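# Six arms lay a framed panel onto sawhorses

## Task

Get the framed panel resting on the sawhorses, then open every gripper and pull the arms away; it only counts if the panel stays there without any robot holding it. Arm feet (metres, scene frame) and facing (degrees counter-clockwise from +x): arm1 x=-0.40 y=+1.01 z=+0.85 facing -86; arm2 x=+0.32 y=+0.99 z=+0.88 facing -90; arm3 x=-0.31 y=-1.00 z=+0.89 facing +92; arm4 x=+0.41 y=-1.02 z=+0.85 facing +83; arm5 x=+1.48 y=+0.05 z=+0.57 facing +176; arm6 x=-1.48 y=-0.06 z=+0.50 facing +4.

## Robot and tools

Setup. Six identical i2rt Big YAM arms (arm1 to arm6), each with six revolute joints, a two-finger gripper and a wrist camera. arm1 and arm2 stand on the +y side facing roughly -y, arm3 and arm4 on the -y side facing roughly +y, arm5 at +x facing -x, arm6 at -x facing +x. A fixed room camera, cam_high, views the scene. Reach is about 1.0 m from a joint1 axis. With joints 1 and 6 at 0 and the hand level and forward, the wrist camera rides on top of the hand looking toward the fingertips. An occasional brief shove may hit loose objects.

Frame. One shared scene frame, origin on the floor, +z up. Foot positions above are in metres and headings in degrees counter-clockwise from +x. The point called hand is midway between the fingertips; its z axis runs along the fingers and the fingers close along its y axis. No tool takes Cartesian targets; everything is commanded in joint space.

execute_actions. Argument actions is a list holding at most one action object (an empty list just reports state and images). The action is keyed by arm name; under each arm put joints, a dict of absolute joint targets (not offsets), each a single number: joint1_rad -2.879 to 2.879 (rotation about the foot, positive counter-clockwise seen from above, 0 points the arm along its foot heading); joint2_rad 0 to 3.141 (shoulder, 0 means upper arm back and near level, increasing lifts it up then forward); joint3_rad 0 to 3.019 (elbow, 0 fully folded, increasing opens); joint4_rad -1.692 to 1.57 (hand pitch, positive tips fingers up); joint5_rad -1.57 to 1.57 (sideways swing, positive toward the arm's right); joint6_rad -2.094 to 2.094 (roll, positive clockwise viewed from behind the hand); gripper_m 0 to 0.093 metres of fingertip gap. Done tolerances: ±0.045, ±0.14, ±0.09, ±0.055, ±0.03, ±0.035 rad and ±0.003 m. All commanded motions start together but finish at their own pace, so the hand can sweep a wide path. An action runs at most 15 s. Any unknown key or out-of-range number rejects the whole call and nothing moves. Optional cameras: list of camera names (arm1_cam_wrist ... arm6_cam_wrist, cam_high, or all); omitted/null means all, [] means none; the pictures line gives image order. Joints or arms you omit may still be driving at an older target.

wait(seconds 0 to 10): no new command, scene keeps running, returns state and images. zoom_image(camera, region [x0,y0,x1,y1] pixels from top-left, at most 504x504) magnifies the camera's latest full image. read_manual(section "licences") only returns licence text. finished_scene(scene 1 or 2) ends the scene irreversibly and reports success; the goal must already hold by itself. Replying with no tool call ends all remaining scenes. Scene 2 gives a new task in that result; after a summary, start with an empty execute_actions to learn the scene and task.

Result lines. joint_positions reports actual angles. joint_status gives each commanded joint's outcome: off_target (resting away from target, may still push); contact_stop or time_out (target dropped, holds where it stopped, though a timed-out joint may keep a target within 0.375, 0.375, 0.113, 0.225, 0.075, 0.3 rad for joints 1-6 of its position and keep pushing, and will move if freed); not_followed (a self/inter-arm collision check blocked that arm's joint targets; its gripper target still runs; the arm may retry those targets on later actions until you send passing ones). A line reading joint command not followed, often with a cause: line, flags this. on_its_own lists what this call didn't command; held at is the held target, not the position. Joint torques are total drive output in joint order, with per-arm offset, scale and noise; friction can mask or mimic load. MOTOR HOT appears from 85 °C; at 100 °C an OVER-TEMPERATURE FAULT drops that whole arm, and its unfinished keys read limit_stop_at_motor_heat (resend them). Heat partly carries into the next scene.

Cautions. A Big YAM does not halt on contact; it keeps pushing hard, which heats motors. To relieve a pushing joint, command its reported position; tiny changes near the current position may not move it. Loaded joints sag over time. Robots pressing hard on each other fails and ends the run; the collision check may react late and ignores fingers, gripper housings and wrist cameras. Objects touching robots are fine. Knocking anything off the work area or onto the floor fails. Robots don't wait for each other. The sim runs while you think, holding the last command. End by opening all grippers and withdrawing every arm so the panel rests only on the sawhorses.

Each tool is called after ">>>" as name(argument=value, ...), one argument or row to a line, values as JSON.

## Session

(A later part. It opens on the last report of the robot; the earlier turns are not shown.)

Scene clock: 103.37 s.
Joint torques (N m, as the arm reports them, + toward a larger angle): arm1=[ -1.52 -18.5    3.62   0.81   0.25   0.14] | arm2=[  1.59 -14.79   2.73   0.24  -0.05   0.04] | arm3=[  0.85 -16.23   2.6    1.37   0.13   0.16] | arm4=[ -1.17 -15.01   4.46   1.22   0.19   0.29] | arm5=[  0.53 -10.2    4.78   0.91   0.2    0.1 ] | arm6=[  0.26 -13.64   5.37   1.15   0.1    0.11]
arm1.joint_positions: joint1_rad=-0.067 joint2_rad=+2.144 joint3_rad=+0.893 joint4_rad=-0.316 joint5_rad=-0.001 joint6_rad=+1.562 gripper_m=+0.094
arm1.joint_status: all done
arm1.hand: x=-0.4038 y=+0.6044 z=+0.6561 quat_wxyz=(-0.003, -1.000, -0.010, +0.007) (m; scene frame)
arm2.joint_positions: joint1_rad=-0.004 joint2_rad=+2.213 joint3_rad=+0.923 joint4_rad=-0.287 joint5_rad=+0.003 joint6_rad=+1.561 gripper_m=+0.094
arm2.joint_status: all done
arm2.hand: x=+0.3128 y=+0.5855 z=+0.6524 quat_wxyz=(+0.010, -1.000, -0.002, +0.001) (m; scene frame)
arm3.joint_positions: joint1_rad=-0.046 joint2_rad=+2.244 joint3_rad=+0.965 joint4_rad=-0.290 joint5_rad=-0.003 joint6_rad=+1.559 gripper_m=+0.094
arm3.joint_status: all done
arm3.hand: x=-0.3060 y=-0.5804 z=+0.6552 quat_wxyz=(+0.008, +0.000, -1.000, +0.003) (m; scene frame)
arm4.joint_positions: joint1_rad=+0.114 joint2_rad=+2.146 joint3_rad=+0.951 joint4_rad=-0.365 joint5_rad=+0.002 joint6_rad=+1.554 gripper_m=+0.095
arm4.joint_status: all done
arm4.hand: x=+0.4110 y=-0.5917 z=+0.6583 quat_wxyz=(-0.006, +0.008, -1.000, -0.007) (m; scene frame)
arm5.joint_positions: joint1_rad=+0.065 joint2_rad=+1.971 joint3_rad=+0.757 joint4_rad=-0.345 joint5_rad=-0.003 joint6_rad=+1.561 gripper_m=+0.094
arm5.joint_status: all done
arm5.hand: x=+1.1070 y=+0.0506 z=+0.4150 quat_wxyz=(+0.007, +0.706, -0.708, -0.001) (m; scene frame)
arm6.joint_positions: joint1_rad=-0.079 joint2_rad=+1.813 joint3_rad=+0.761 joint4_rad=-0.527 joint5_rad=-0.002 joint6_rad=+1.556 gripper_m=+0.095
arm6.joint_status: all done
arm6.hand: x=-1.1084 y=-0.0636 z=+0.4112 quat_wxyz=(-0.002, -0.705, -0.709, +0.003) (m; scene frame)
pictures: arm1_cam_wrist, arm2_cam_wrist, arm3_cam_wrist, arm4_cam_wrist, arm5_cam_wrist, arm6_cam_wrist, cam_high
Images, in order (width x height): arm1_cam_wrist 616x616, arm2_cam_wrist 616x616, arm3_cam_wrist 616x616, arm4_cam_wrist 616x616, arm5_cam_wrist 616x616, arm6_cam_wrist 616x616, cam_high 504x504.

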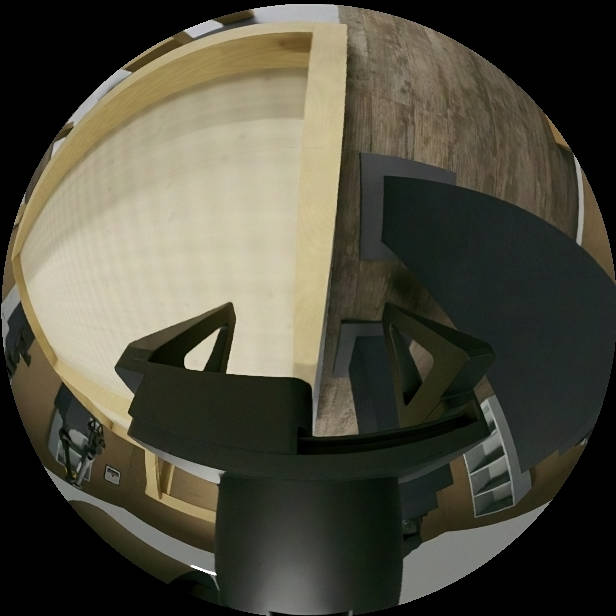

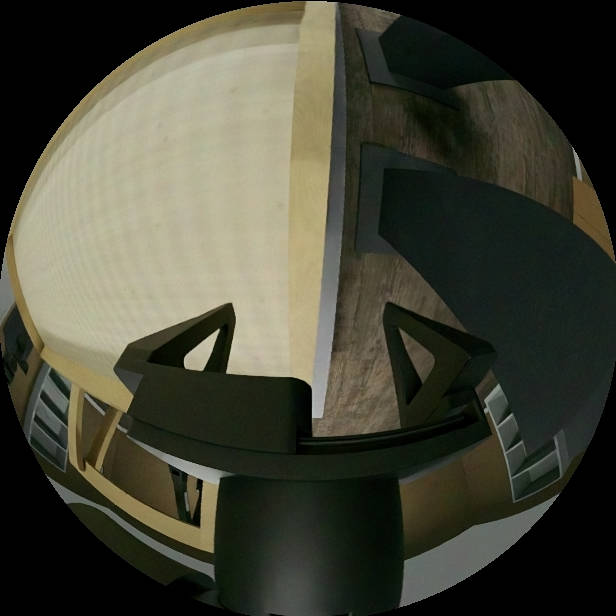

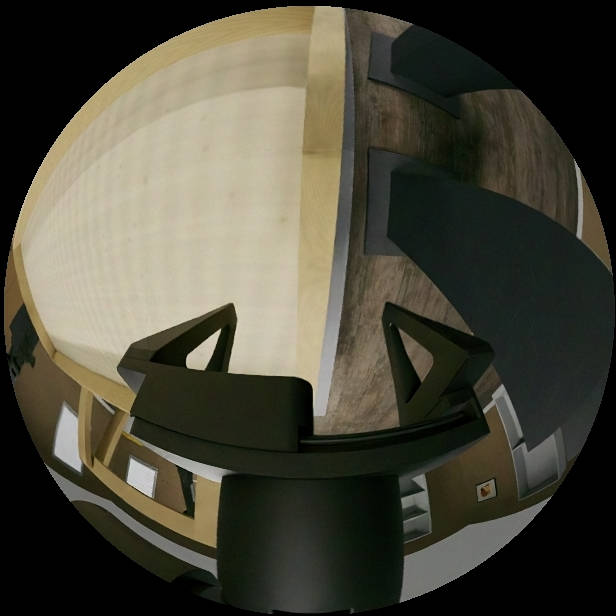

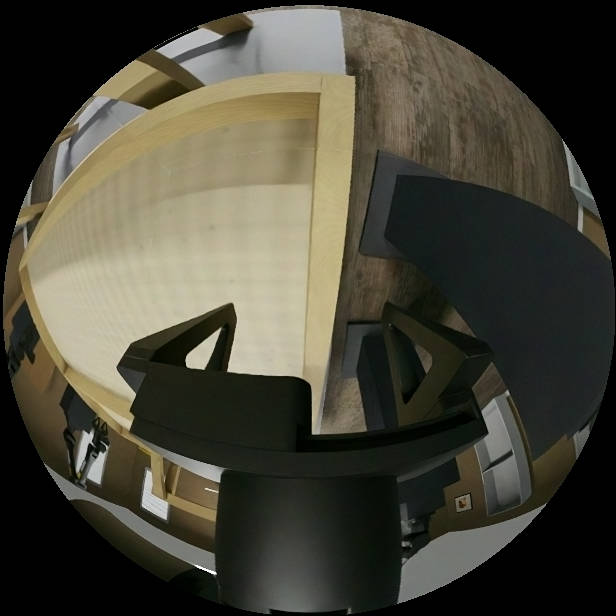

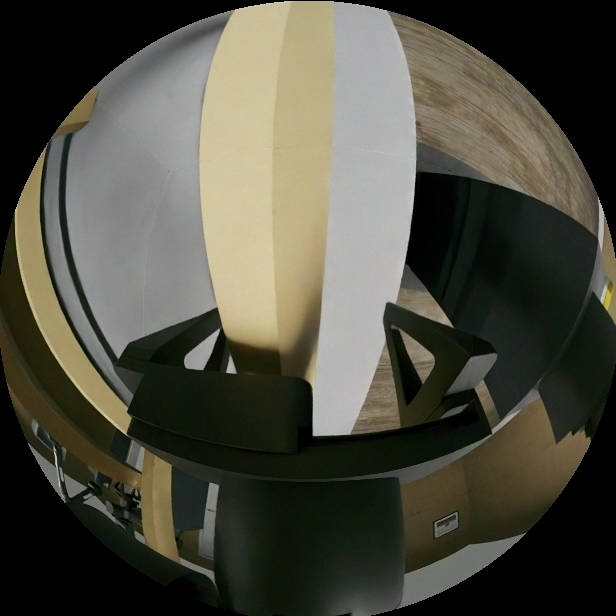

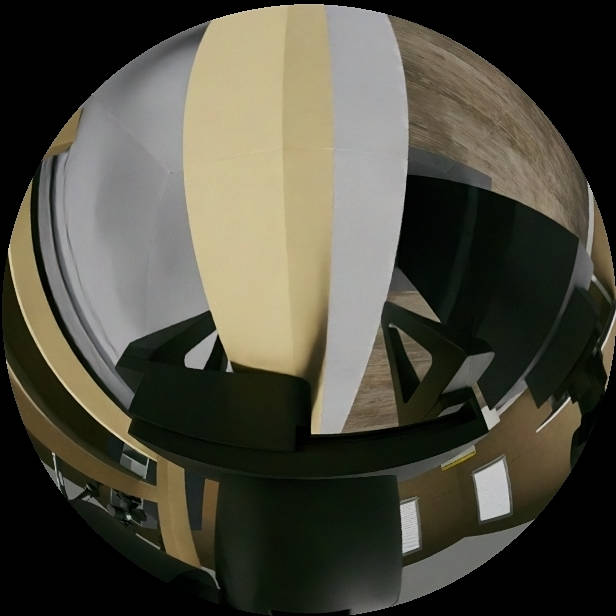

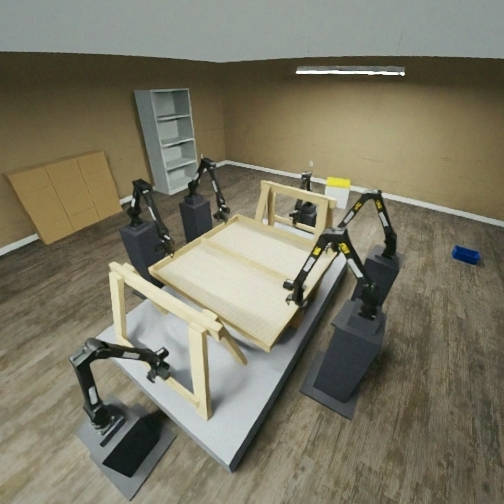

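>>> execute_actions(
  actions=[
    {"arm1":{"joints":{"joint2_rad":2.235,"joint3_rad":0.91,"joint4_rad":-0.225}},"arm2":{"joints":{"joint2_rad":2.295,"joint3_rad":0.965,"joint4_rad":-0.2}},"arm3":{"joints":{"joint2_rad":2.34,"joint3_rad":0.99,"joint4_rad":-0.185}},"arm4":{"joints":{"joint2_rad":2.25,"joint4_rad":-0.255}}},
  ],
  cameras=["arm1_cam_wrist","arm2_cam_wrist","arm3_cam_wrist","arm4_cam_wrist"],
)

Scene clock: 111.67 s.
Joint torques (N m, as the arm reports them, + toward a larger angle): arm1=[ -1.66 -17.61   3.03   0.74   0.26   0.14] | arm2=[  1.59 -13.9    2.09   0.29  -0.05   0.03] | arm3=[  0.85 -16.02   2.01   1.38   0.13   0.15] | arm4=[ -1.37 -14.71   3.57   1.41   0.15   0.27] | arm5=[  0.63 -10.11   4.78   0.88   0.17   0.09] | arm6=[  0.31 -13.52   5.38   1.12   0.1    0.11]
arm1.joint_positions: joint1_rad=-0.067 joint2_rad=+2.224 joint3_rad=+0.903 joint4_rad=-0.234 joint5_rad=-0.001 joint6_rad=+1.562 gripper_m=+0.094
arm1.joint_status: all done
arm1.hand: x=-0.4043 y=+0.6054 z=+0.6266 quat_wxyz=(-0.009, -1.000, -0.010, +0.007) (m; scene frame)
arm2.joint_positions: joint1_rad=-0.004 joint2_rad=+2.298 joint3_rad=+0.960 joint4_rad=-0.208 joint5_rad=+0.003 joint6_rad=+1.561 gripper_m=+0.094
arm2.joint_status: all done
arm2.hand: x=+0.3128 y=+0.5751 z=+0.6225 quat_wxyz=(-0.005, -1.000, -0.002, +0.001) (m; scene frame)
arm3.joint_positions: joint1_rad=-0.046 joint2_rad=+2.342 joint3_rad=+0.980 joint4_rad=-0.200 joint5_rad=-0.003 joint6_rad=+1.559 gripper_m=+0.094
arm3.joint_status: all done
arm3.hand: x=-0.3065 y=-0.5869 z=+0.6175 quat_wxyz=(+0.008, +0.000, -1.000, +0.000) (m; scene frame)
arm4.joint_positions: joint1_rad=+0.114 joint2_rad=+2.245 joint3_rad=+0.951 joint4_rad=-0.267 joint5_rad=+0.002 joint6_rad=+1.554 gripper_m=+0.095
arm4.joint_status: all done
arm4.hand: x=+0.4114 y=-0.6012 z=+0.6189 quat_wxyz=(-0.006, +0.008, -1.000, -0.007) (m; scene frame)
arm5.joint_positions: joint1_rad=+0.065 joint2_rad=+1.971 joint3_rad=+0.757 joint4_rad=-0.345 joint5_rad=-0.003 joint6_rad=+1.561 gripper_m=+0.094
arm5.joint_status: not commanded
arm5.hand: x=+1.1070 y=+0.0506 z=+0.4150 quat_wxyz=(+0.007, +0.706, -0.708, -0.001) (m; scene frame)
arm6.joint_positions: joint1_rad=-0.079 joint2_rad=+1.813 joint3_rad=+0.761 joint4_rad=-0.527 joint5_rad=-0.002 joint6_rad=+1.556 gripper_m=+0.095
arm6.joint_status: not commanded
arm6.hand: x=-1.1084 y=-0.0636 z=+0.4112 quat_wxyz=(-0.002, -0.705, -0.709, +0.003) (m; scene frame)
pictures: arm1_cam_wrist, arm2_cam_wrist, arm3_cam_wrist, arm4_cam_wrist
Images, in order (width x height): arm1_cam_wrist 616x616, arm2_cam_wrist 616x616, arm3_cam_wrist 616x616, arm4_cam_wrist 616x616.

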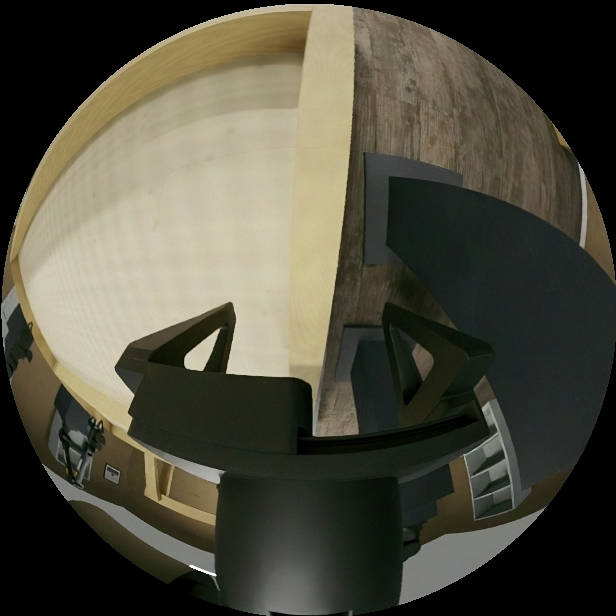

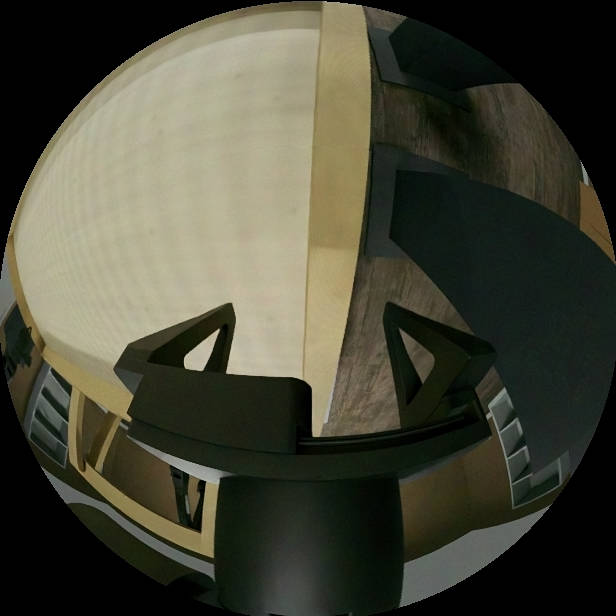

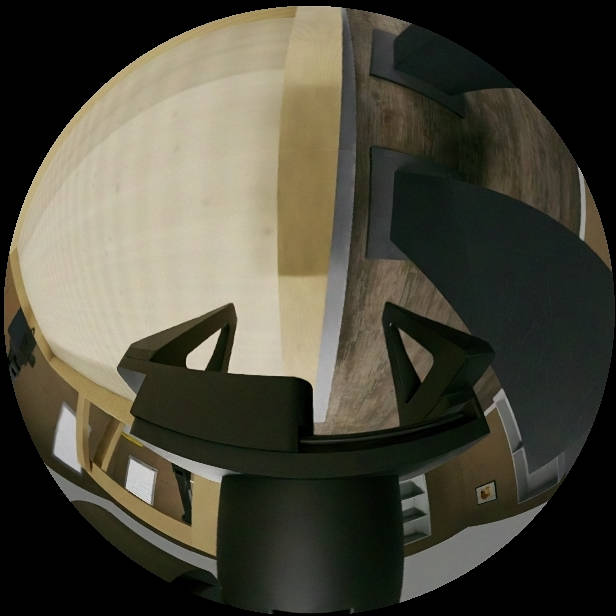

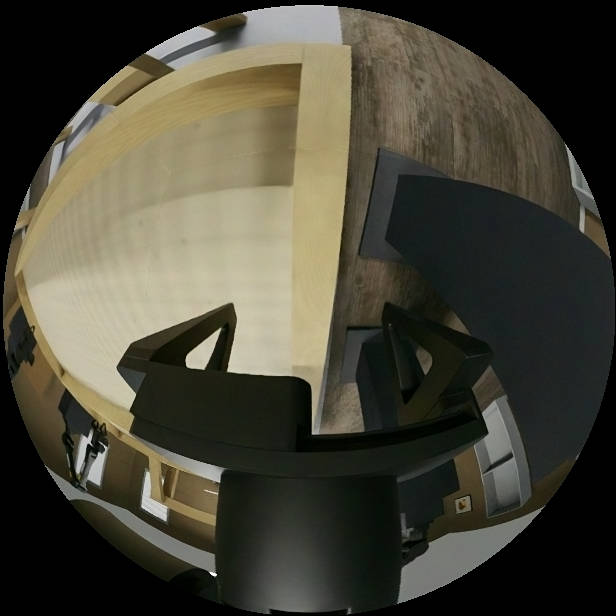

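>>> execute_actions(
  actions=[
    {"arm1":{"joints":{"joint2_rad":2.275,"joint3_rad":0.92,"joint4_rad":-0.2}},"arm2":{"joints":{"joint2_rad":2.335,"joint4_rad":-0.175}},"arm3":{"joints":{"joint2_rad":2.38,"joint3_rad":1.01,"joint4_rad":-0.16}},"arm4":{"joints":{"joint2_rad":2.295,"joint3_rad":0.975,"joint4_rad":-0.225}}},
  ],
  cameras=[],
)

>>> execute_actions(
  actions=[
    {"arm1":{"joints":{"gripper_m":0}},"arm2":{"joints":{"gripper_m":0}},"arm3":{"joints":{"gripper_m":0}},"arm4":{"joints":{"gripper_m":0}}},
  ],
  cameras=["arm1_cam_wrist","arm2_cam_wrist","arm3_cam_wrist","arm4_cam_wrist"],
)

Scene clock: 120.80 s.
Joint torques (N m, as the arm reports them, + toward a larger angle): arm1=[ -1.75 -16.63   3.07   0.69   0.26   0.14] | arm2=[  1.56 -13.53   1.82   0.29  -0.05   0.04] | arm3=[  0.85 -15.02   2.26   1.41   0.13   0.16] | arm4=[ -1.07 -13.26   3.74   1.3    0.16   0.27] | arm5=[ 1.09 -9.44  4.76  0.92  0.2   0.11] | arm6=[  0.31 -13.62   5.37   1.12   0.1    0.11]
arm1.joint_positions: joint1_rad=-0.067 joint2_rad=+2.255 joint3_rad=+0.911 joint4_rad=-0.209 joint5_rad=-0.001 joint6_rad=+1.562 gripper_m=+0.094
arm1.joint_status: all done
arm1.hand: x=-0.4045 y=+0.6057 z=+0.6158 quat_wxyz=(-0.010, -1.000, -0.010, +0.007) (m; scene frame)
arm2.joint_positions: joint1_rad=-0.004 joint2_rad=+2.331 joint3_rad=+0.960 joint4_rad=-0.184 joint5_rad=+0.003 joint6_rad=+1.561 gripper_m=+0.094
arm2.joint_status: all done
arm2.hand: x=+0.3128 y=+0.5819 z=+0.6100 quat_wxyz=(-0.001, -1.000, -0.002, +0.001) (m; scene frame)
arm3.joint_positions: joint1_rad=-0.046 joint2_rad=+2.367 joint3_rad=+0.995 joint4_rad=-0.175 joint5_rad=-0.003 joint6_rad=+1.559 gripper_m=+0.094
arm3.joint_status: all done
arm3.hand: x=-0.3066 y=-0.5811 z=+0.6090 quat_wxyz=(+0.008, +0.000, -1.000, -0.008) (m; scene frame)
arm4.joint_positions: joint1_rad=+0.114 joint2_rad=+2.275 joint3_rad=+0.960 joint4_rad=-0.236 joint5_rad=+0.002 joint6_rad=+1.554 gripper_m=+0.095
arm4.joint_status: all done
arm4.hand: x=+0.4115 y=-0.5989 z=+0.6081 quat_wxyz=(-0.006, +0.008, -1.000, -0.011) (m; scene frame)
arm5.joint_positions: joint1_rad=+0.065 joint2_rad=+1.971 joint3_rad=+0.757 joint4_rad=-0.345 joint5_rad=-0.003 joint6_rad=+1.561 gripper_m=+0.094
arm5.joint_status: not commanded
arm5.hand: x=+1.1070 y=+0.0506 z=+0.4150 quat_wxyz=(+0.007, +0.706, -0.708, -0.001) (m; scene frame)
arm6.joint_positions: joint1_rad=-0.079 joint2_rad=+1.813 joint3_rad=+0.761 joint4_rad=-0.527 joint5_rad=-0.002 joint6_rad=+1.556 gripper_m=+0.095
arm6.joint_status: not commanded
arm6.hand: x=-1.1084 y=-0.0636 z=+0.4112 quat_wxyz=(-0.002, -0.705, -0.709, +0.003) (m; scene frame)
pictures: none
No camera images: the call's "cameras" was empty. Leave "cameras" out to get every camera's image.

Scene clock: 121.53 s.
Joint torques (N m, as the arm reports them, + toward a larger angle): arm1=[ -1.64 -16.72   2.93   0.68   0.29  -0.1 ] | arm2=[  1.6  -13.48   1.92   0.21   0.01  -0.18] | arm3=[  0.85 -15.1    2.28   1.38   0.11  -0.1 ] | arm4=[ -1.48 -13.36   3.86   1.21   0.17   0.11] | arm5=[  1.16 -10.42   4.83   0.96   0.18   0.13] | arm6=[  0.24 -13.56   5.36   1.14   0.1    0.1 ]
arm1.joint_positions: joint1_rad=-0.067 joint2_rad=+2.256 joint3_rad=+0.912 joint4_rad=-0.206 joint5_rad=-0.002 joint6_rad=+1.587 gripper_m=+0.018
arm1.joint_status: gripper_m off_target (ended at +0.018, target +0.000)
arm1.hand: x=-0.4045 y=+0.6044 z=+0.6155 quat_wxyz=(-0.011, -1.000, +0.003, +0.007) (m; scene frame)
arm2.joint_positions: joint1_rad=-0.004 joint2_rad=+2.331 joint3_rad=+0.958 joint4_rad=-0.183 joint5_rad=+0.001 joint6_rad=+1.582 gripper_m=+0.018
arm2.joint_status: gripper_m off_target (ended at +0.018, target +0.000)
arm2.hand: x=+0.3129 y=+0.5827 z=+0.6098 quat_wxyz=(-0.001, -1.000, +0.009, +0.000) (m; scene frame)
arm3.joint_positions: joint1_rad=-0.046 joint2_rad=+2.368 joint3_rad=+0.995 joint4_rad=-0.175 joint5_rad=-0.002 joint6_rad=+1.581 gripper_m=+0.018
arm3.joint_status: gripper_m off_target (ended at +0.018, target +0.000)
arm3.hand: x=-0.3065 y=-0.5812 z=+0.6088 quat_wxyz=(+0.008, -0.010, -1.000, -0.008) (m; scene frame)
arm4.joint_positions: joint1_rad=+0.114 joint2_rad=+2.275 joint3_rad=+0.958 joint4_rad=-0.238 joint5_rad=+0.002 joint6_rad=+1.574 gripper_m=+0.019
arm4.joint_status: gripper_m off_target (ended at +0.019, target +0.000)
arm4.hand: x=+0.4115 y=-0.6010 z=+0.6076 quat_wxyz=(-0.006, -0.002, -1.000, -0.009) (m; scene frame)
arm5.joint_positions: joint1_rad=+0.065 joint2_rad=+1.971 joint3_rad=+0.757 joint4_rad=-0.345 joint5_rad=-0.003 joint6_rad=+1.561 gripper_m=+0.094
arm5.joint_status: not commanded
arm5.hand: x=+1.1070 y=+0.0506 z=+0.4150 quat_wxyz=(+0.007, +0.706, -0.708, -0.001) (m; scene frame)
arm6.joint_positions: joint1_rad=-0.079 joint2_rad=+1.813 joint3_rad=+0.761 joint4_rad=-0.527 joint5_rad=-0.002 joint6_rad=+1.556 gripper_m=+0.095
arm6.joint_status: not commanded
arm6.hand: x=-1.1084 y=-0.0636 z=+0.4112 quat_wxyz=(-0.002, -0.705, -0.709, +0.003) (m; scene frame)
pictures: arm1_cam_wrist, arm2_cam_wrist, arm3_cam_wrist, arm4_cam_wrist
Images, in order (width x height): arm1_cam_wrist 616x616, arm2_cam_wrist 616x616, arm3_cam_wrist 616x616, arm4_cam_wrist 616x616.

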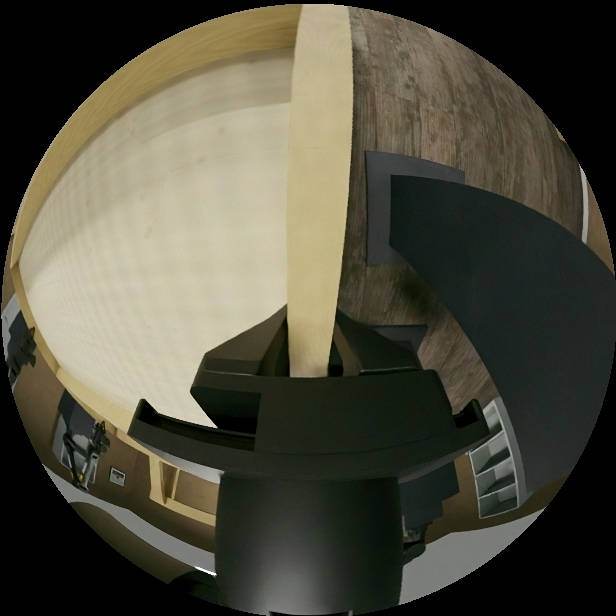

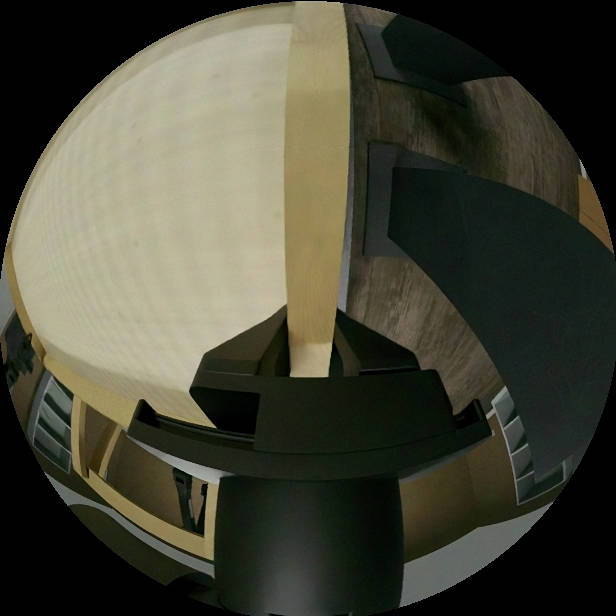

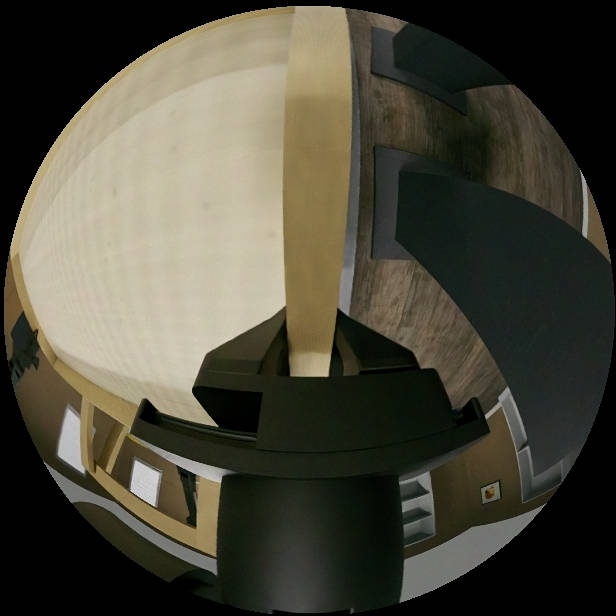

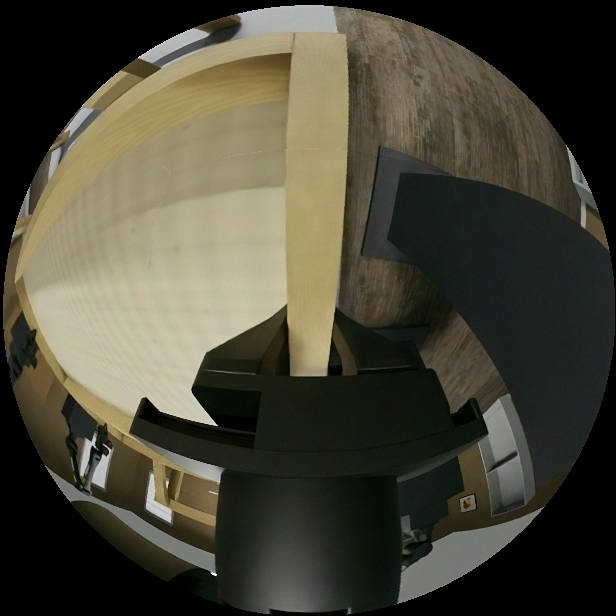

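>>> execute_actions(
  actions=[
    {"arm1":{"joints":{"joint2_rad":1.973,"joint3_rad":0.865,"joint4_rad":-0.431}},"arm2":{"joints":{"joint2_rad":2.048,"joint3_rad":0.89,"joint4_rad":-0.386}},"arm3":{"joints":{"joint2_rad":2.09,"joint3_rad":0.92,"joint4_rad":-0.368}},"arm4":{"joints":{"joint2_rad":2.0,"joint3_rad":0.91,"joint4_rad":-0.453}}},
  ],
  cameras=["arm1_cam_wrist","cam_high"],
)

Scene clock: 144.80 s.
Joint torques (N m, as the arm reports them, + toward a larger angle): arm1=[ -1.46 -22.49   3.95  -0.99   0.42  -0.13] | arm2=[  1.61 -17.16   2.27  -1.6    0.21  -0.23] | arm3=[  0.73 -20.22   1.9   -0.59   0.33  -0.19] | arm4=[ -0.8  -19.2    3.61  -0.56   0.23   0.02] | arm5=[  0.78 -10.04   4.83   0.97   0.2    0.11] | arm6=[  0.29 -13.62   5.41   1.12   0.1    0.11]
arm1.joint_positions: joint1_rad=-0.069 joint2_rad=+2.028 joint3_rad=+0.863 joint4_rad=-0.395 joint5_rad=-0.004 joint6_rad=+1.592 gripper_m=+0.018
arm1.joint_status: all done
arm1.hand: x=-0.4033 y=+0.6061 z=+0.6962 quat_wxyz=(-0.006, -1.000, +0.006, +0.006) (m; scene frame)
arm2.joint_positions: joint1_rad=-0.004 joint2_rad=+2.109 joint3_rad=+0.895 joint4_rad=-0.348 joint5_rad=-0.004 joint6_rad=+1.588 gripper_m=+0.018
arm2.joint_status: all done
arm2.hand: x=+0.3137 y=+0.5831 z=+0.6889 quat_wxyz=(+0.003, -1.000, +0.012, -0.002) (m; scene frame)
arm3.joint_positions: joint1_rad=-0.045 joint2_rad=+2.154 joint3_rad=+0.928 joint4_rad=-0.330 joint5_rad=-0.009 joint6_rad=+1.588 gripper_m=+0.018
arm3.joint_status: all done
arm3.hand: x=-0.3070 y=-0.5820 z=+0.6865 quat_wxyz=(+0.011, -0.014, -1.000, -0.003) (m; scene frame)
arm4.joint_positions: joint1_rad=+0.114 joint2_rad=+2.065 joint3_rad=+0.912 joint4_rad=-0.411 joint5_rad=+0.001 joint6_rad=+1.584 gripper_m=+0.019
arm4.joint_status: all done
arm4.hand: x=+0.4106 y=-0.6013 z=+0.6850 quat_wxyz=(-0.005, -0.007, -1.000, -0.005) (m; scene frame)
arm5.joint_positions: joint1_rad=+0.065 joint2_rad=+1.971 joint3_rad=+0.757 joint4_rad=-0.345 joint5_rad=-0.003 joint6_rad=+1.561 gripper_m=+0.094
arm5.joint_status: not commanded
arm5.hand: x=+1.1070 y=+0.0506 z=+0.4150 quat_wxyz=(+0.007, +0.706, -0.708, -0.001) (m; scene frame)
arm6.joint_positions: joint1_rad=-0.079 joint2_rad=+1.813 joint3_rad=+0.761 joint4_rad=-0.527 joint5_rad=-0.002 joint6_rad=+1.556 gripper_m=+0.095
arm6.joint_status: not commanded
arm6.hand: x=-1.1084 y=-0.0636 z=+0.4112 quat_wxyz=(-0.002, -0.705, -0.709, +0.003) (m; scene frame)
pictures: arm1_cam_wrist, cam_high
Images, in order (width x height): arm1_cam_wrist 616x616, cam_high 504x504.

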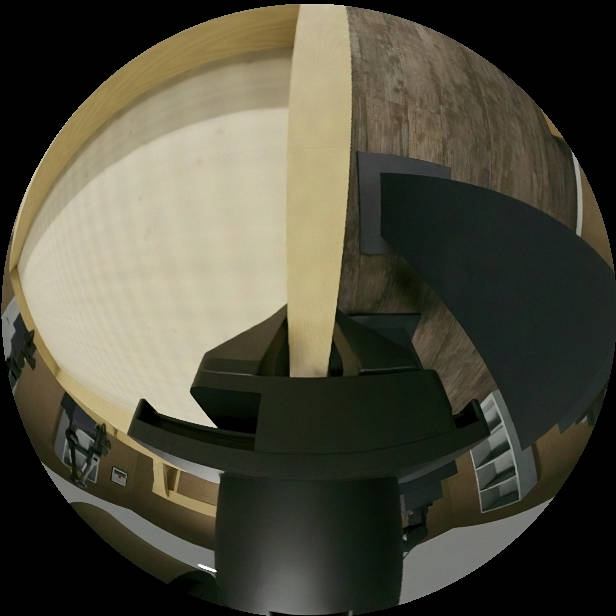

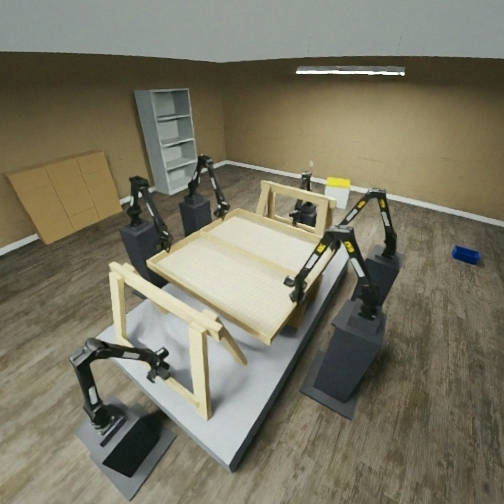

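Works. Compensate q2 by −0.06, q3 by increasing amounts.

>>> execute_actions(
  actions=[
    {"arm1":{"joints":{"joint2_rad":1.66,"joint3_rad":0.91,"joint4_rad":-0.71}},"arm2":{"joints":{"joint2_rad":1.725,"joint3_rad":0.91,"joint4_rad":-0.65}},"arm3":{"joints":{"joint2_rad":1.77,"joint3_rad":0.933,"joint4_rad":-0.62}},"arm4":{"joints":{"joint2_rad":1.695,"joint3_rad":0.95,"joint4_rad":-0.72}}},
  ],
  cameras=[],
)

>>> execute_actions(
  actions=[
    {"arm1":{"joints":{"joint2_rad":1.47,"joint3_rad":1.016,"joint4_rad":-0.995}},"arm2":{"joints":{"joint2_rad":1.52,"joint3_rad":0.995,"joint4_rad":-0.93}},"arm3":{"joints":{"joint2_rad":1.56,"joint3_rad":1.008,"joint4_rad":-0.895}},"arm4":{"joints":{"joint2_rad":1.51,"joint3_rad":1.053,"joint4_rad":-1.0}}},
  ],
  cameras=[],
)

>>> execute_actions(
  actions=[
    {"arm1":{"joints":{"joint2_rad":1.36,"joint3_rad":1.184,"joint4_rad":-1.27}},"arm2":{"joints":{"joint2_rad":1.383,"joint3_rad":1.141,"joint4_rad":-1.21}},"arm3":{"joints":{"joint2_rad":1.42,"joint3_rad":1.148,"joint4_rad":-1.172}},"arm4":{"joints":{"joint2_rad":1.397,"joint3_rad":1.217,"joint4_rad":-1.27}}},
  ],
  cameras=[],
)

>>> execute_actions(
  actions=[
    {"arm1":{"joints":{"joint2_rad":1.322,"joint3_rad":1.335,"joint4_rad":-1.458}},"arm2":{"joints":{"joint2_rad":1.332,"joint3_rad":1.279,"joint4_rad":-1.398}},"arm3":{"joints":{"joint2_rad":1.366,"joint3_rad":1.283,"joint4_rad":-1.36}},"arm4":{"joints":{"joint2_rad":1.361,"joint3_rad":1.366,"joint4_rad":-1.455}}},
  ],
)

Scene clock: 161.20 s.
Joint torques (N m, as the arm reports them, + toward a larger angle): arm1=[ -1.21 -21.66   9.39  -0.26   0.34  -0.18] | arm2=[  1.6  -16.48   6.79  -0.7    0.35  -0.27] | arm3=[  0.57 -19.99   6.04   0.43   0.37  -0.28] | arm4=[ -1.09 -17.95   8.29   0.47   0.12  -0.05] | arm5=[ 0.66 -9.9   4.89  1.12  0.19  0.12] | arm6=[  0.3  -13.49   5.38   1.1    0.1    0.1 ]
arm1.joint_positions: joint1_rad=-0.071 joint2_rad=+1.725 joint3_rad=+0.870 joint4_rad=-0.694 joint5_rad=-0.003 joint6_rad=+1.595 gripper_m=+0.018
arm1.joint_status: all done
arm1.hand: x=-0.4028 y=+0.6067 z=+0.8131 quat_wxyz=(-0.012, -1.000, +0.009, +0.006) (m; scene frame)
arm2.joint_positions: joint1_rad=-0.004 joint2_rad=+1.794 joint3_rad=+0.878 joint4_rad=-0.635 joint5_rad=-0.007 joint6_rad=+1.592 gripper_m=+0.018
arm2.joint_status: all done
arm2.hand: x=+0.3142 y=+0.5820 z=+0.8079 quat_wxyz=(-0.002, -1.000, +0.014, -0.004) (m; scene frame)
arm3.joint_positions: joint1_rad=-0.043 joint2_rad=+1.849 joint3_rad=+0.904 joint4_rad=-0.609 joint5_rad=-0.010 joint6_rad=+1.596 gripper_m=+0.018
arm3.joint_status: all done
arm3.hand: x=-0.3066 y=-0.5818 z=+0.8030 quat_wxyz=(+0.012, -0.016, -1.000, -0.004) (m; scene frame)
arm4.joint_positions: joint1_rad=+0.112 joint2_rad=+1.767 joint3_rad=+0.921 joint4_rad=-0.706 joint5_rad=+0.005 joint6_rad=+1.588 gripper_m=+0.019
arm4.joint_status: all done
arm4.hand: x=+0.4109 y=-0.5998 z=+0.8053 quat_wxyz=(-0.007, -0.010, -1.000, -0.011) (m; scene frame)
arm5.joint_positions: joint1_rad=+0.065 joint2_rad=+1.971 joint3_rad=+0.757 joint4_rad=-0.345 joint5_rad=-0.003 joint6_rad=+1.561 gripper_m=+0.094
arm5.joint_status: not commanded
arm5.hand: x=+1.1070 y=+0.0506 z=+0.4150 quat_wxyz=(+0.007, +0.706, -0.708, -0.001) (m; scene frame)
arm6.joint_positions: joint1_rad=-0.079 joint2_rad=+1.813 joint3_rad=+0.761 joint4_rad=-0.527 joint5_rad=-0.002 joint6_rad=+1.556 gripper_m=+0.095
arm6.joint_status: not commanded
arm6.hand: x=-1.1084 y=-0.0636 z=+0.4112 quat_wxyz=(-0.002, -0.705, -0.709, +0.003) (m; scene frame)
pictures: none
No camera images: the call's "cameras" was empty. Leave "cameras" out to get every camera's image.

Scene clock: 162.37 s.
Joint torques (N m, as the arm reports them, + toward a larger angle): arm1=[ -1.07 -20.97  13.18  -1.2    0.06  -0.18] | arm2=[  1.58 -15.58  10.01  -1.89   0.32  -0.27] | arm3=[  0.33 -18.7   10.07  -0.99   0.35  -0.28] | arm4=[ -0.65 -16.88  12.54  -0.61  -0.14  -0.01] | arm5=[  0.83 -10.07   4.78   0.88   0.16   0.13] | arm6=[  0.38 -13.44   5.37   1.12   0.1    0.1 ]
arm1.joint_positions: joint1_rad=-0.072 joint2_rad=+1.540 joint3_rad=+0.951 joint4_rad=-0.952 joint5_rad=+0.003 joint6_rad=+1.595 gripper_m=+0.018
arm1.joint_status: all done
arm1.hand: x=-0.4027 y=+0.6072 z=+0.9059 quat_wxyz=(-0.016, -1.000, +0.009, +0.009) (m; scene frame)
arm2.joint_positions: joint1_rad=-0.004 joint2_rad=+1.590 joint3_rad=+0.937 joint4_rad=-0.886 joint5_rad=-0.006 joint6_rad=+1.592 gripper_m=+0.018
arm2.joint_status: all done
arm2.hand: x=+0.3141 y=+0.5814 z=+0.9022 quat_wxyz=(-0.009, -1.000, +0.014, -0.003) (m; scene frame)
arm3.joint_positions: joint1_rad=-0.040 joint2_rad=+1.637 joint3_rad=+0.938 joint4_rad=-0.845 joint5_rad=-0.009 joint6_rad=+1.596 gripper_m=+0.018
arm3.joint_status: all done
arm3.hand: x=-0.3062 y=-0.5861 z=+0.8949 quat_wxyz=(+0.012, -0.015, -1.000, -0.009) (m; scene frame)
arm4.joint_positions: joint1_rad=+0.111 joint2_rad=+1.578 joint3_rad=+0.990 joint4_rad=-0.957 joint5_rad=+0.010 joint6_rad=+1.588 gripper_m=+0.019
arm4.joint_status: all done
arm4.hand: x=+0.4113 y=-0.6033 z=+0.8995 quat_wxyz=(-0.010, -0.010, -1.000, -0.015) (m; scene frame)
arm5.joint_positions: joint1_rad=+0.065 joint2_rad=+1.971 joint3_rad=+0.757 joint4_rad=-0.345 joint5_rad=-0.003 joint6_rad=+1.561 gripper_m=+0.094
arm5.joint_status: not commanded
arm5.hand: x=+1.1070 y=+0.0506 z=+0.4150 quat_wxyz=(+0.007, +0.706, -0.708, -0.001) (m; scene frame)
arm6.joint_positions: joint1_rad=-0.079 joint2_rad=+1.813 joint3_rad=+0.761 joint4_rad=-0.527 joint5_rad=-0.002 joint6_rad=+1.556 gripper_m=+0.095
arm6.joint_status: not commanded
arm6.hand: x=-1.1084 y=-0.0636 z=+0.4112 quat_wxyz=(-0.002, -0.705, -0.709, +0.003) (m; scene frame)
pictures: none
No camera images: the call's "cameras" was empty. Leave "cameras" out to get every camera's image.

Scene clock: 164.57 s.
Joint torques (N m, as the arm reports them, + toward a larger angle): arm1=[ -0.72 -20.54  16.05  -1.54   0.08  -0.19] | arm2=[  1.57 -15.59  12.31  -2.5    0.36  -0.29] | arm3=[  0.32 -18.26  12.88  -1.75   0.37  -0.3 ] | arm4=[ -0.56 -16.45  15.09  -1.01  -0.18  -0.04] | arm5=[  0.91 -10.     4.82   0.88   0.2    0.12] | arm6=[  0.35 -13.5    5.34   1.15   0.09   0.11]
arm1.joint_positions: joint1_rad=-0.075 joint2_rad=+1.432 joint3_rad=+1.097 joint4_rad=-1.220 joint5_rad=+0.003 joint6_rad=+1.596 gripper_m=+0.018
arm1.joint_status: all done
arm1.hand: x=-0.4025 y=+0.6091 z=+0.9959 quat_wxyz=(-0.008, -1.000, +0.011, +0.009) (m; scene frame)
arm2.joint_positions: joint1_rad=-0.004 joint2_rad=+1.462 joint3_rad=+1.064 joint4_rad=-1.151 joint5_rad=-0.007 joint6_rad=+1.593 gripper_m=+0.018
arm2.joint_status: joint4_rad time_out (moved -0.265 of -0.324); the others done
arm2.on_its_own: joint4_rad reads -1.151 and still pushes toward -1.210 since a time_out
arm2.hand: x=+0.3144 y=+0.5826 z=+0.9927 quat_wxyz=(-0.004, -1.000, +0.015, -0.004) (m; scene frame)
arm3.joint_positions: joint1_rad=-0.040 joint2_rad=+1.502 joint3_rad=+1.051 joint4_rad=-1.104 joint5_rad=-0.010 joint6_rad=+1.598 gripper_m=+0.018
arm3.joint_status: joint3_rad time_out (moved +0.112 of +0.210); joint4_rad time_out (moved -0.258 of -0.327); the others done
arm3.on_its_own: joint3_rad reads +1.051 and still pushes toward +1.148 since a time_out; joint4_rad reads -1.104 and still pushes toward -1.172 since a time_out
arm3.hand: x=-0.3055 y=-0.5880 z=+0.9833 quat_wxyz=(+0.012, -0.016, -1.000, -0.004) (m; scene frame)
arm4.joint_positions: joint1_rad=+0.108 joint2_rad=+1.473 joint3_rad=+1.133 joint4_rad=-1.216 joint5_rad=+0.012 joint6_rad=+1.588 gripper_m=+0.019
arm4.joint_status: all done
arm4.hand: x=+0.4120 y=-0.6043 z=+0.9891 quat_wxyz=(-0.011, -0.012, -1.000, -0.009) (m; scene frame)
arm5.joint_positions: joint1_rad=+0.065 joint2_rad=+1.971 joint3_rad=+0.757 joint4_rad=-0.345 joint5_rad=-0.003 joint6_rad=+1.561 gripper_m=+0.094
arm5.joint_status: not commanded
arm5.hand: x=+1.1070 y=+0.0506 z=+0.4150 quat_wxyz=(+0.007, +0.706, -0.708, -0.001) (m; scene frame)
arm6.joint_positions: joint1_rad=-0.079 joint2_rad=+1.813 joint3_rad=+0.761 joint4_rad=-0.527 joint5_rad=-0.002 joint6_rad=+1.556 gripper_m=+0.095
arm6.joint_status: not commanded
arm6.hand: x=-1.1084 y=-0.0636 z=+0.4112 quat_wxyz=(-0.002, -0.705, -0.709, +0.003) (m; scene frame)
pictures: none
No camera images: the call's "cameras" was empty. Leave "cameras" out to get every camera's image.

not run: a stop came earlier in this reply.

>>> execute_actions(
  actions=[
    {"arm1":{"joints":{"joint2_rad":1.312,"joint3_rad":1.36,"joint4_rad":-1.44}},"arm2":{"joints":{"joint2_rad":1.322,"joint3_rad":1.3,"joint4_rad":-1.38}},"arm3":{"joints":{"joint2_rad":1.35,"joint3_rad":1.315,"joint4_rad":-1.34}},"arm4":{"joints":{"joint2_rad":1.351,"joint3_rad":1.39,"joint4_rad":-1.44}},"arm5":{"joints":{"joint2_rad":2.065,"joint3_rad":1.0,"joint4_rad":-0.47}},"arm6":{"joints":{"joint2_rad":1.93,"joint3_rad":0.995,"joint4_rad":-0.61}}},
  ],
  cameras=[],
)

>>> execute_actions(
  actions=[
    {"arm5":{"joints":{"joint2_rad":2.166,"joint3_rad":1.23,"joint4_rad":-0.6}},"arm6":{"joints":{"joint2_rad":2.05,"joint3_rad":1.225,"joint4_rad":-0.72}}},
  ],
)

Scene clock: 189.20 s.
Joint torques (N m, as the arm reports them, + toward a larger angle): arm1=[ -0.63 -20.52  18.5   -0.71   0.1   -0.19] | arm2=[  1.54 -15.67  15.08  -1.82   0.4   -0.3 ] | arm3=[  0.27 -18.3   14.37  -0.92   0.45  -0.35] | arm4=[ -0.39 -17.28  17.75  -0.49  -0.17   0.  ] | arm5=[  0.65 -12.21  11.4    0.72   0.17   0.12] | arm6=[  0.24 -12.66  11.81   1.57   0.13   0.09]
arm1.joint_positions: joint1_rad=-0.077 joint2_rad=+1.387 joint3_rad=+1.237 joint4_rad=-1.412 joint5_rad=+0.003 joint6_rad=+1.597 gripper_m=+0.018
arm1.joint_status: joint3_rad time_out (moved +0.140 of +0.263); the others done
arm1.on_its_own: joint3_rad reads +1.237 and still pushes toward +1.349 since a time_out
arm1.hand: x=-0.4023 y=+0.6111 z=+1.0650 quat_wxyz=(-0.005, -1.000, +0.012, +0.009) (m; scene frame)
arm2.joint_positions: joint1_rad=-0.004 joint2_rad=+1.405 joint3_rad=+1.190 joint4_rad=-1.338 joint5_rad=-0.008 joint6_rad=+1.594 gripper_m=+0.018
arm2.joint_status: joint3_rad time_out (moved +0.125 of +0.236); the others done
arm2.on_its_own: joint3_rad reads +1.190 and still pushes toward +1.300 since a time_out
arm2.hand: x=+0.3145 y=+0.5837 z=+1.0597 quat_wxyz=(-0.001, -1.000, +0.015, -0.004) (m; scene frame)
arm3.joint_positions: joint1_rad=-0.039 joint2_rad=+1.436 joint3_rad=+1.173 joint4_rad=-1.294 joint5_rad=-0.012 joint6_rad=+1.602 gripper_m=+0.018
arm3.joint_status: joint3_rad time_out (moved +0.123 of +0.264); the others done
arm3.on_its_own: joint3_rad reads +1.173 and still pushes toward +1.286 since a time_out
arm3.hand: x=-0.3052 y=-0.5879 z=+1.0525 quat_wxyz=(+0.013, -0.018, -1.000, -0.003) (m; scene frame)
arm4.joint_positions: joint1_rad=+0.106 joint2_rad=+1.435 joint3_rad=+1.274 joint4_rad=-1.404 joint5_rad=+0.012 joint6_rad=+1.588 gripper_m=+0.019
arm4.joint_status: joint3_rad time_out (moved +0.141 of +0.257); the others done
arm4.on_its_own: joint3_rad reads +1.274 and still pushes toward +1.387 since a time_out
arm4.hand: x=+0.4120 y=-0.6043 z=+1.0560 quat_wxyz=(-0.011, -0.013, -1.000, -0.005) (m; scene frame)
arm5.joint_positions: joint1_rad=+0.065 joint2_rad=+2.064 joint3_rad=+0.929 joint4_rad=-0.481 joint5_rad=-0.002 joint6_rad=+1.563 gripper_m=+0.094
arm5.joint_status: all done
arm5.hand: x=+1.0640 y=+0.0512 z=+0.4060 quat_wxyz=(-0.013, +0.705, -0.709, +0.019) (m; scene frame)
arm6.joint_positions: joint1_rad=-0.079 joint2_rad=+1.903 joint3_rad=+0.913 joint4_rad=-0.642 joint5_rad=-0.003 joint6_rad=+1.557 gripper_m=+0.095
arm6.joint_status: all done
arm6.hand: x=-1.0702 y=-0.0637 z=+0.4086 quat_wxyz=(+0.018, -0.706, -0.708, +0.021) (m; scene frame)
pictures: none
No camera images: the call's "cameras" was empty. Leave "cameras" out to get every camera's image.

not run: a stop came earlier in this reply.

>>> execute_actions(
  actions=[
    {"arm5":{"joints":{"joint2_rad":2.13,"joint3_rad":1.25,"joint4_rad":-0.55}},"arm6":{"joints":{"joint2_rad":2.03,"joint3_rad":1.25,"joint4_rad":-0.66}}},
  ],
)

Scene clock: 194.57 s.
Joint torques (N m, as the arm reports them, + toward a larger angle): arm1=[ -0.67 -20.45  18.46  -0.72   0.1   -0.19] | arm2=[  1.56 -15.67  15.09  -1.81   0.4   -0.3 ] | arm3=[  0.21 -18.28  14.34  -0.9    0.45  -0.35] | arm4=[ -0.58 -17.32  17.87  -0.41  -0.2    0.  ] | arm5=[  1.02 -13.94  15.39   4.12   0.13   0.08] | arm6=[  0.16 -12.81  14.36   6.75   0.22   0.14]
arm1.joint_positions: joint1_rad=-0.077 joint2_rad=+1.387 joint3_rad=+1.237 joint4_rad=-1.412 joint5_rad=+0.003 joint6_rad=+1.597 gripper_m=+0.018
arm1.joint_status: not commanded
arm1.on_its_own: joint3_rad reads +1.237 and still pushes toward +1.349 since a time_out
arm1.hand: x=-0.4023 y=+0.6111 z=+1.0650 quat_wxyz=(-0.005, -1.000, +0.012, +0.009) (m; scene frame)
arm2.joint_positions: joint1_rad=-0.004 joint2_rad=+1.405 joint3_rad=+1.190 joint4_rad=-1.338 joint5_rad=-0.008 joint6_rad=+1.594 gripper_m=+0.018
arm2.joint_status: not commanded
arm2.on_its_own: joint3_rad reads +1.190 and still pushes toward +1.300 since a time_out
arm2.hand: x=+0.3145 y=+0.5837 z=+1.0597 quat_wxyz=(-0.001, -1.000, +0.015, -0.004) (m; scene frame)
arm3.joint_positions: joint1_rad=-0.039 joint2_rad=+1.436 joint3_rad=+1.173 joint4_rad=-1.294 joint5_rad=-0.012 joint6_rad=+1.602 gripper_m=+0.018
arm3.joint_status: not commanded
arm3.on_its_own: joint3_rad reads +1.173 and still pushes toward +1.286 since a time_out
arm3.hand: x=-0.3052 y=-0.5879 z=+1.0525 quat_wxyz=(+0.013, -0.018, -1.000, -0.003) (m; scene frame)
arm4.joint_positions: joint1_rad=+0.106 joint2_rad=+1.435 joint3_rad=+1.274 joint4_rad=-1.404 joint5_rad=+0.012 joint6_rad=+1.588 gripper_m=+0.019
arm4.joint_status: not commanded
arm4.on_its_own: joint3_rad reads +1.274 and still pushes toward +1.387 since a time_out
arm4.hand: x=+0.4120 y=-0.6043 z=+1.0560 quat_wxyz=(-0.011, -0.013, -1.000, -0.005) (m; scene frame)
arm5.joint_positions: joint1_rad=+0.065 joint2_rad=+2.138 joint3_rad=+1.049 joint4_rad=-0.667 joint5_rad=-0.001 joint6_rad=+1.570 gripper_m=+0.094
arm5.joint_status: joint3_rad time_out (moved +0.120 of +0.321); joint4_rad time_out (moved -0.186 of -0.069); the others done
arm5.on_its_own: joint3_rad reads +1.049 and still pushes toward +1.162 since a time_out; joint4_rad reads -0.667 and still pushes toward -0.550 since a time_out
arm5.hand: x=+1.0607 y=+0.0514 z=+0.3995 quat_wxyz=(-0.062, +0.700, -0.708, +0.068) (m; scene frame)
arm6.joint_positions: joint1_rad=-0.079 joint2_rad=+1.992 joint3_rad=+1.031 joint4_rad=-0.821 joint5_rad=-0.005 joint6_rad=+1.554 gripper_m=+0.095
arm6.joint_status: joint3_rad time_out (moved +0.118 of +0.337); joint4_rad time_out (moved -0.180 of -0.018); the others done
arm6.on_its_own: joint3_rad reads +1.031 and still pushes toward +1.146 since a time_out (your +1.250 is given up); joint4_rad reads -0.821 and still pushes toward -0.660 since a time_out
arm6.hand: x=-1.0683 y=-0.0634 z=+0.4021 quat_wxyz=(+0.072, -0.701, -0.705, +0.073) (m; scene frame)
pictures: arm1_cam_wrist, arm2_cam_wrist, arm3_cam_wrist, arm4_cam_wrist, arm5_cam_wrist, arm6_cam_wrist, cam_high
Images, in order (width x height): arm1_cam_wrist 616x616, arm2_cam_wrist 616x616, arm3_cam_wrist 616x616, arm4_cam_wrist 616x616, arm5_cam_wrist 616x616, arm6_cam_wrist 616x616, cam_high 504x504.

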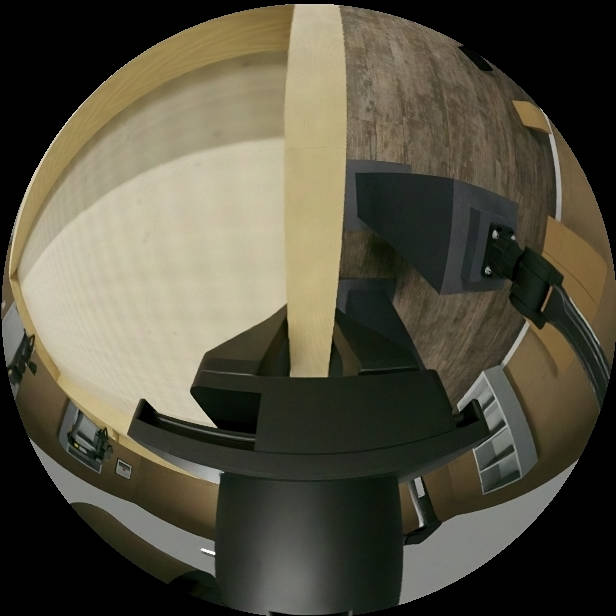

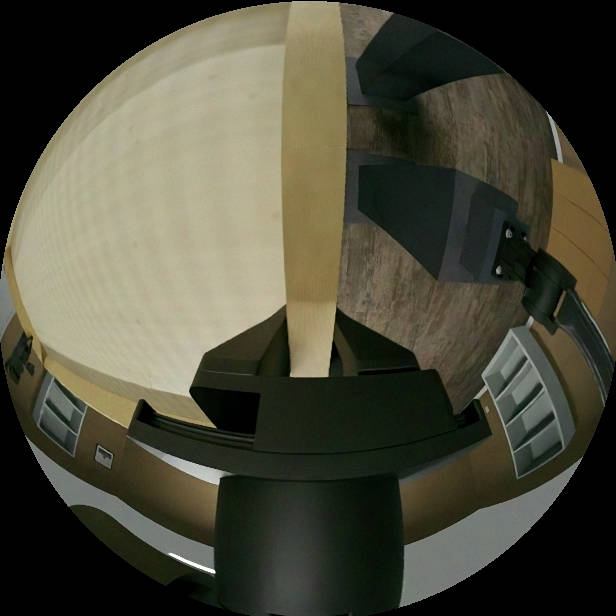

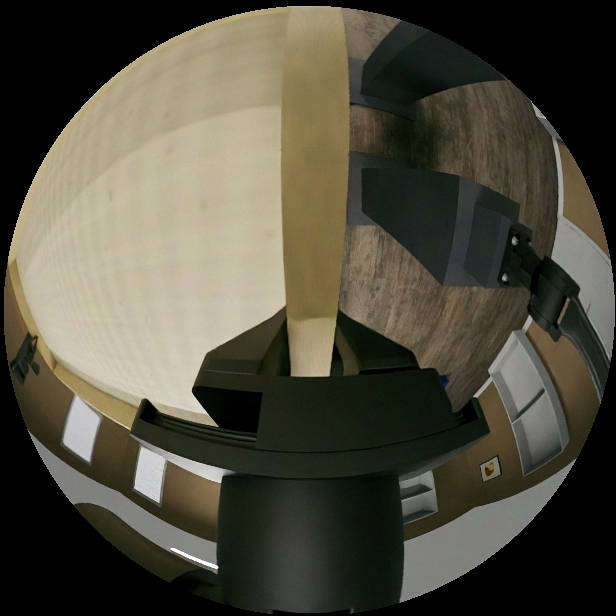

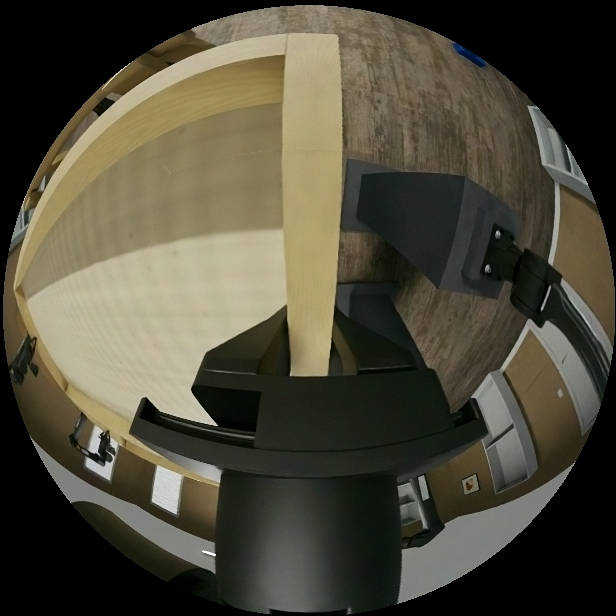

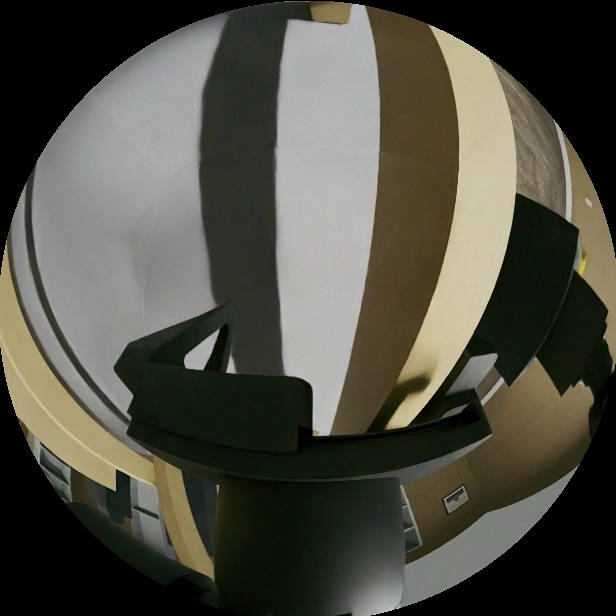

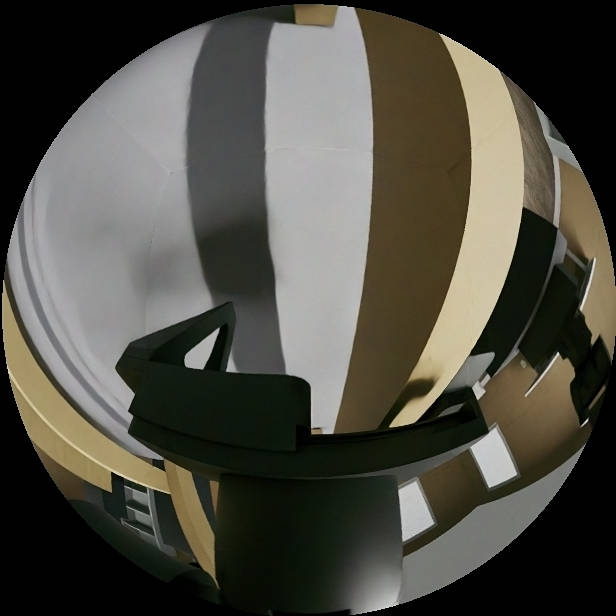

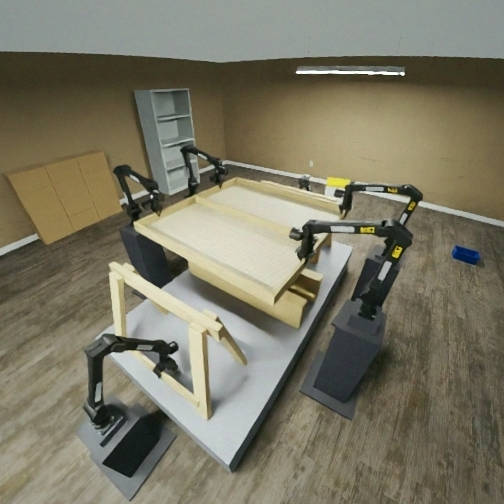

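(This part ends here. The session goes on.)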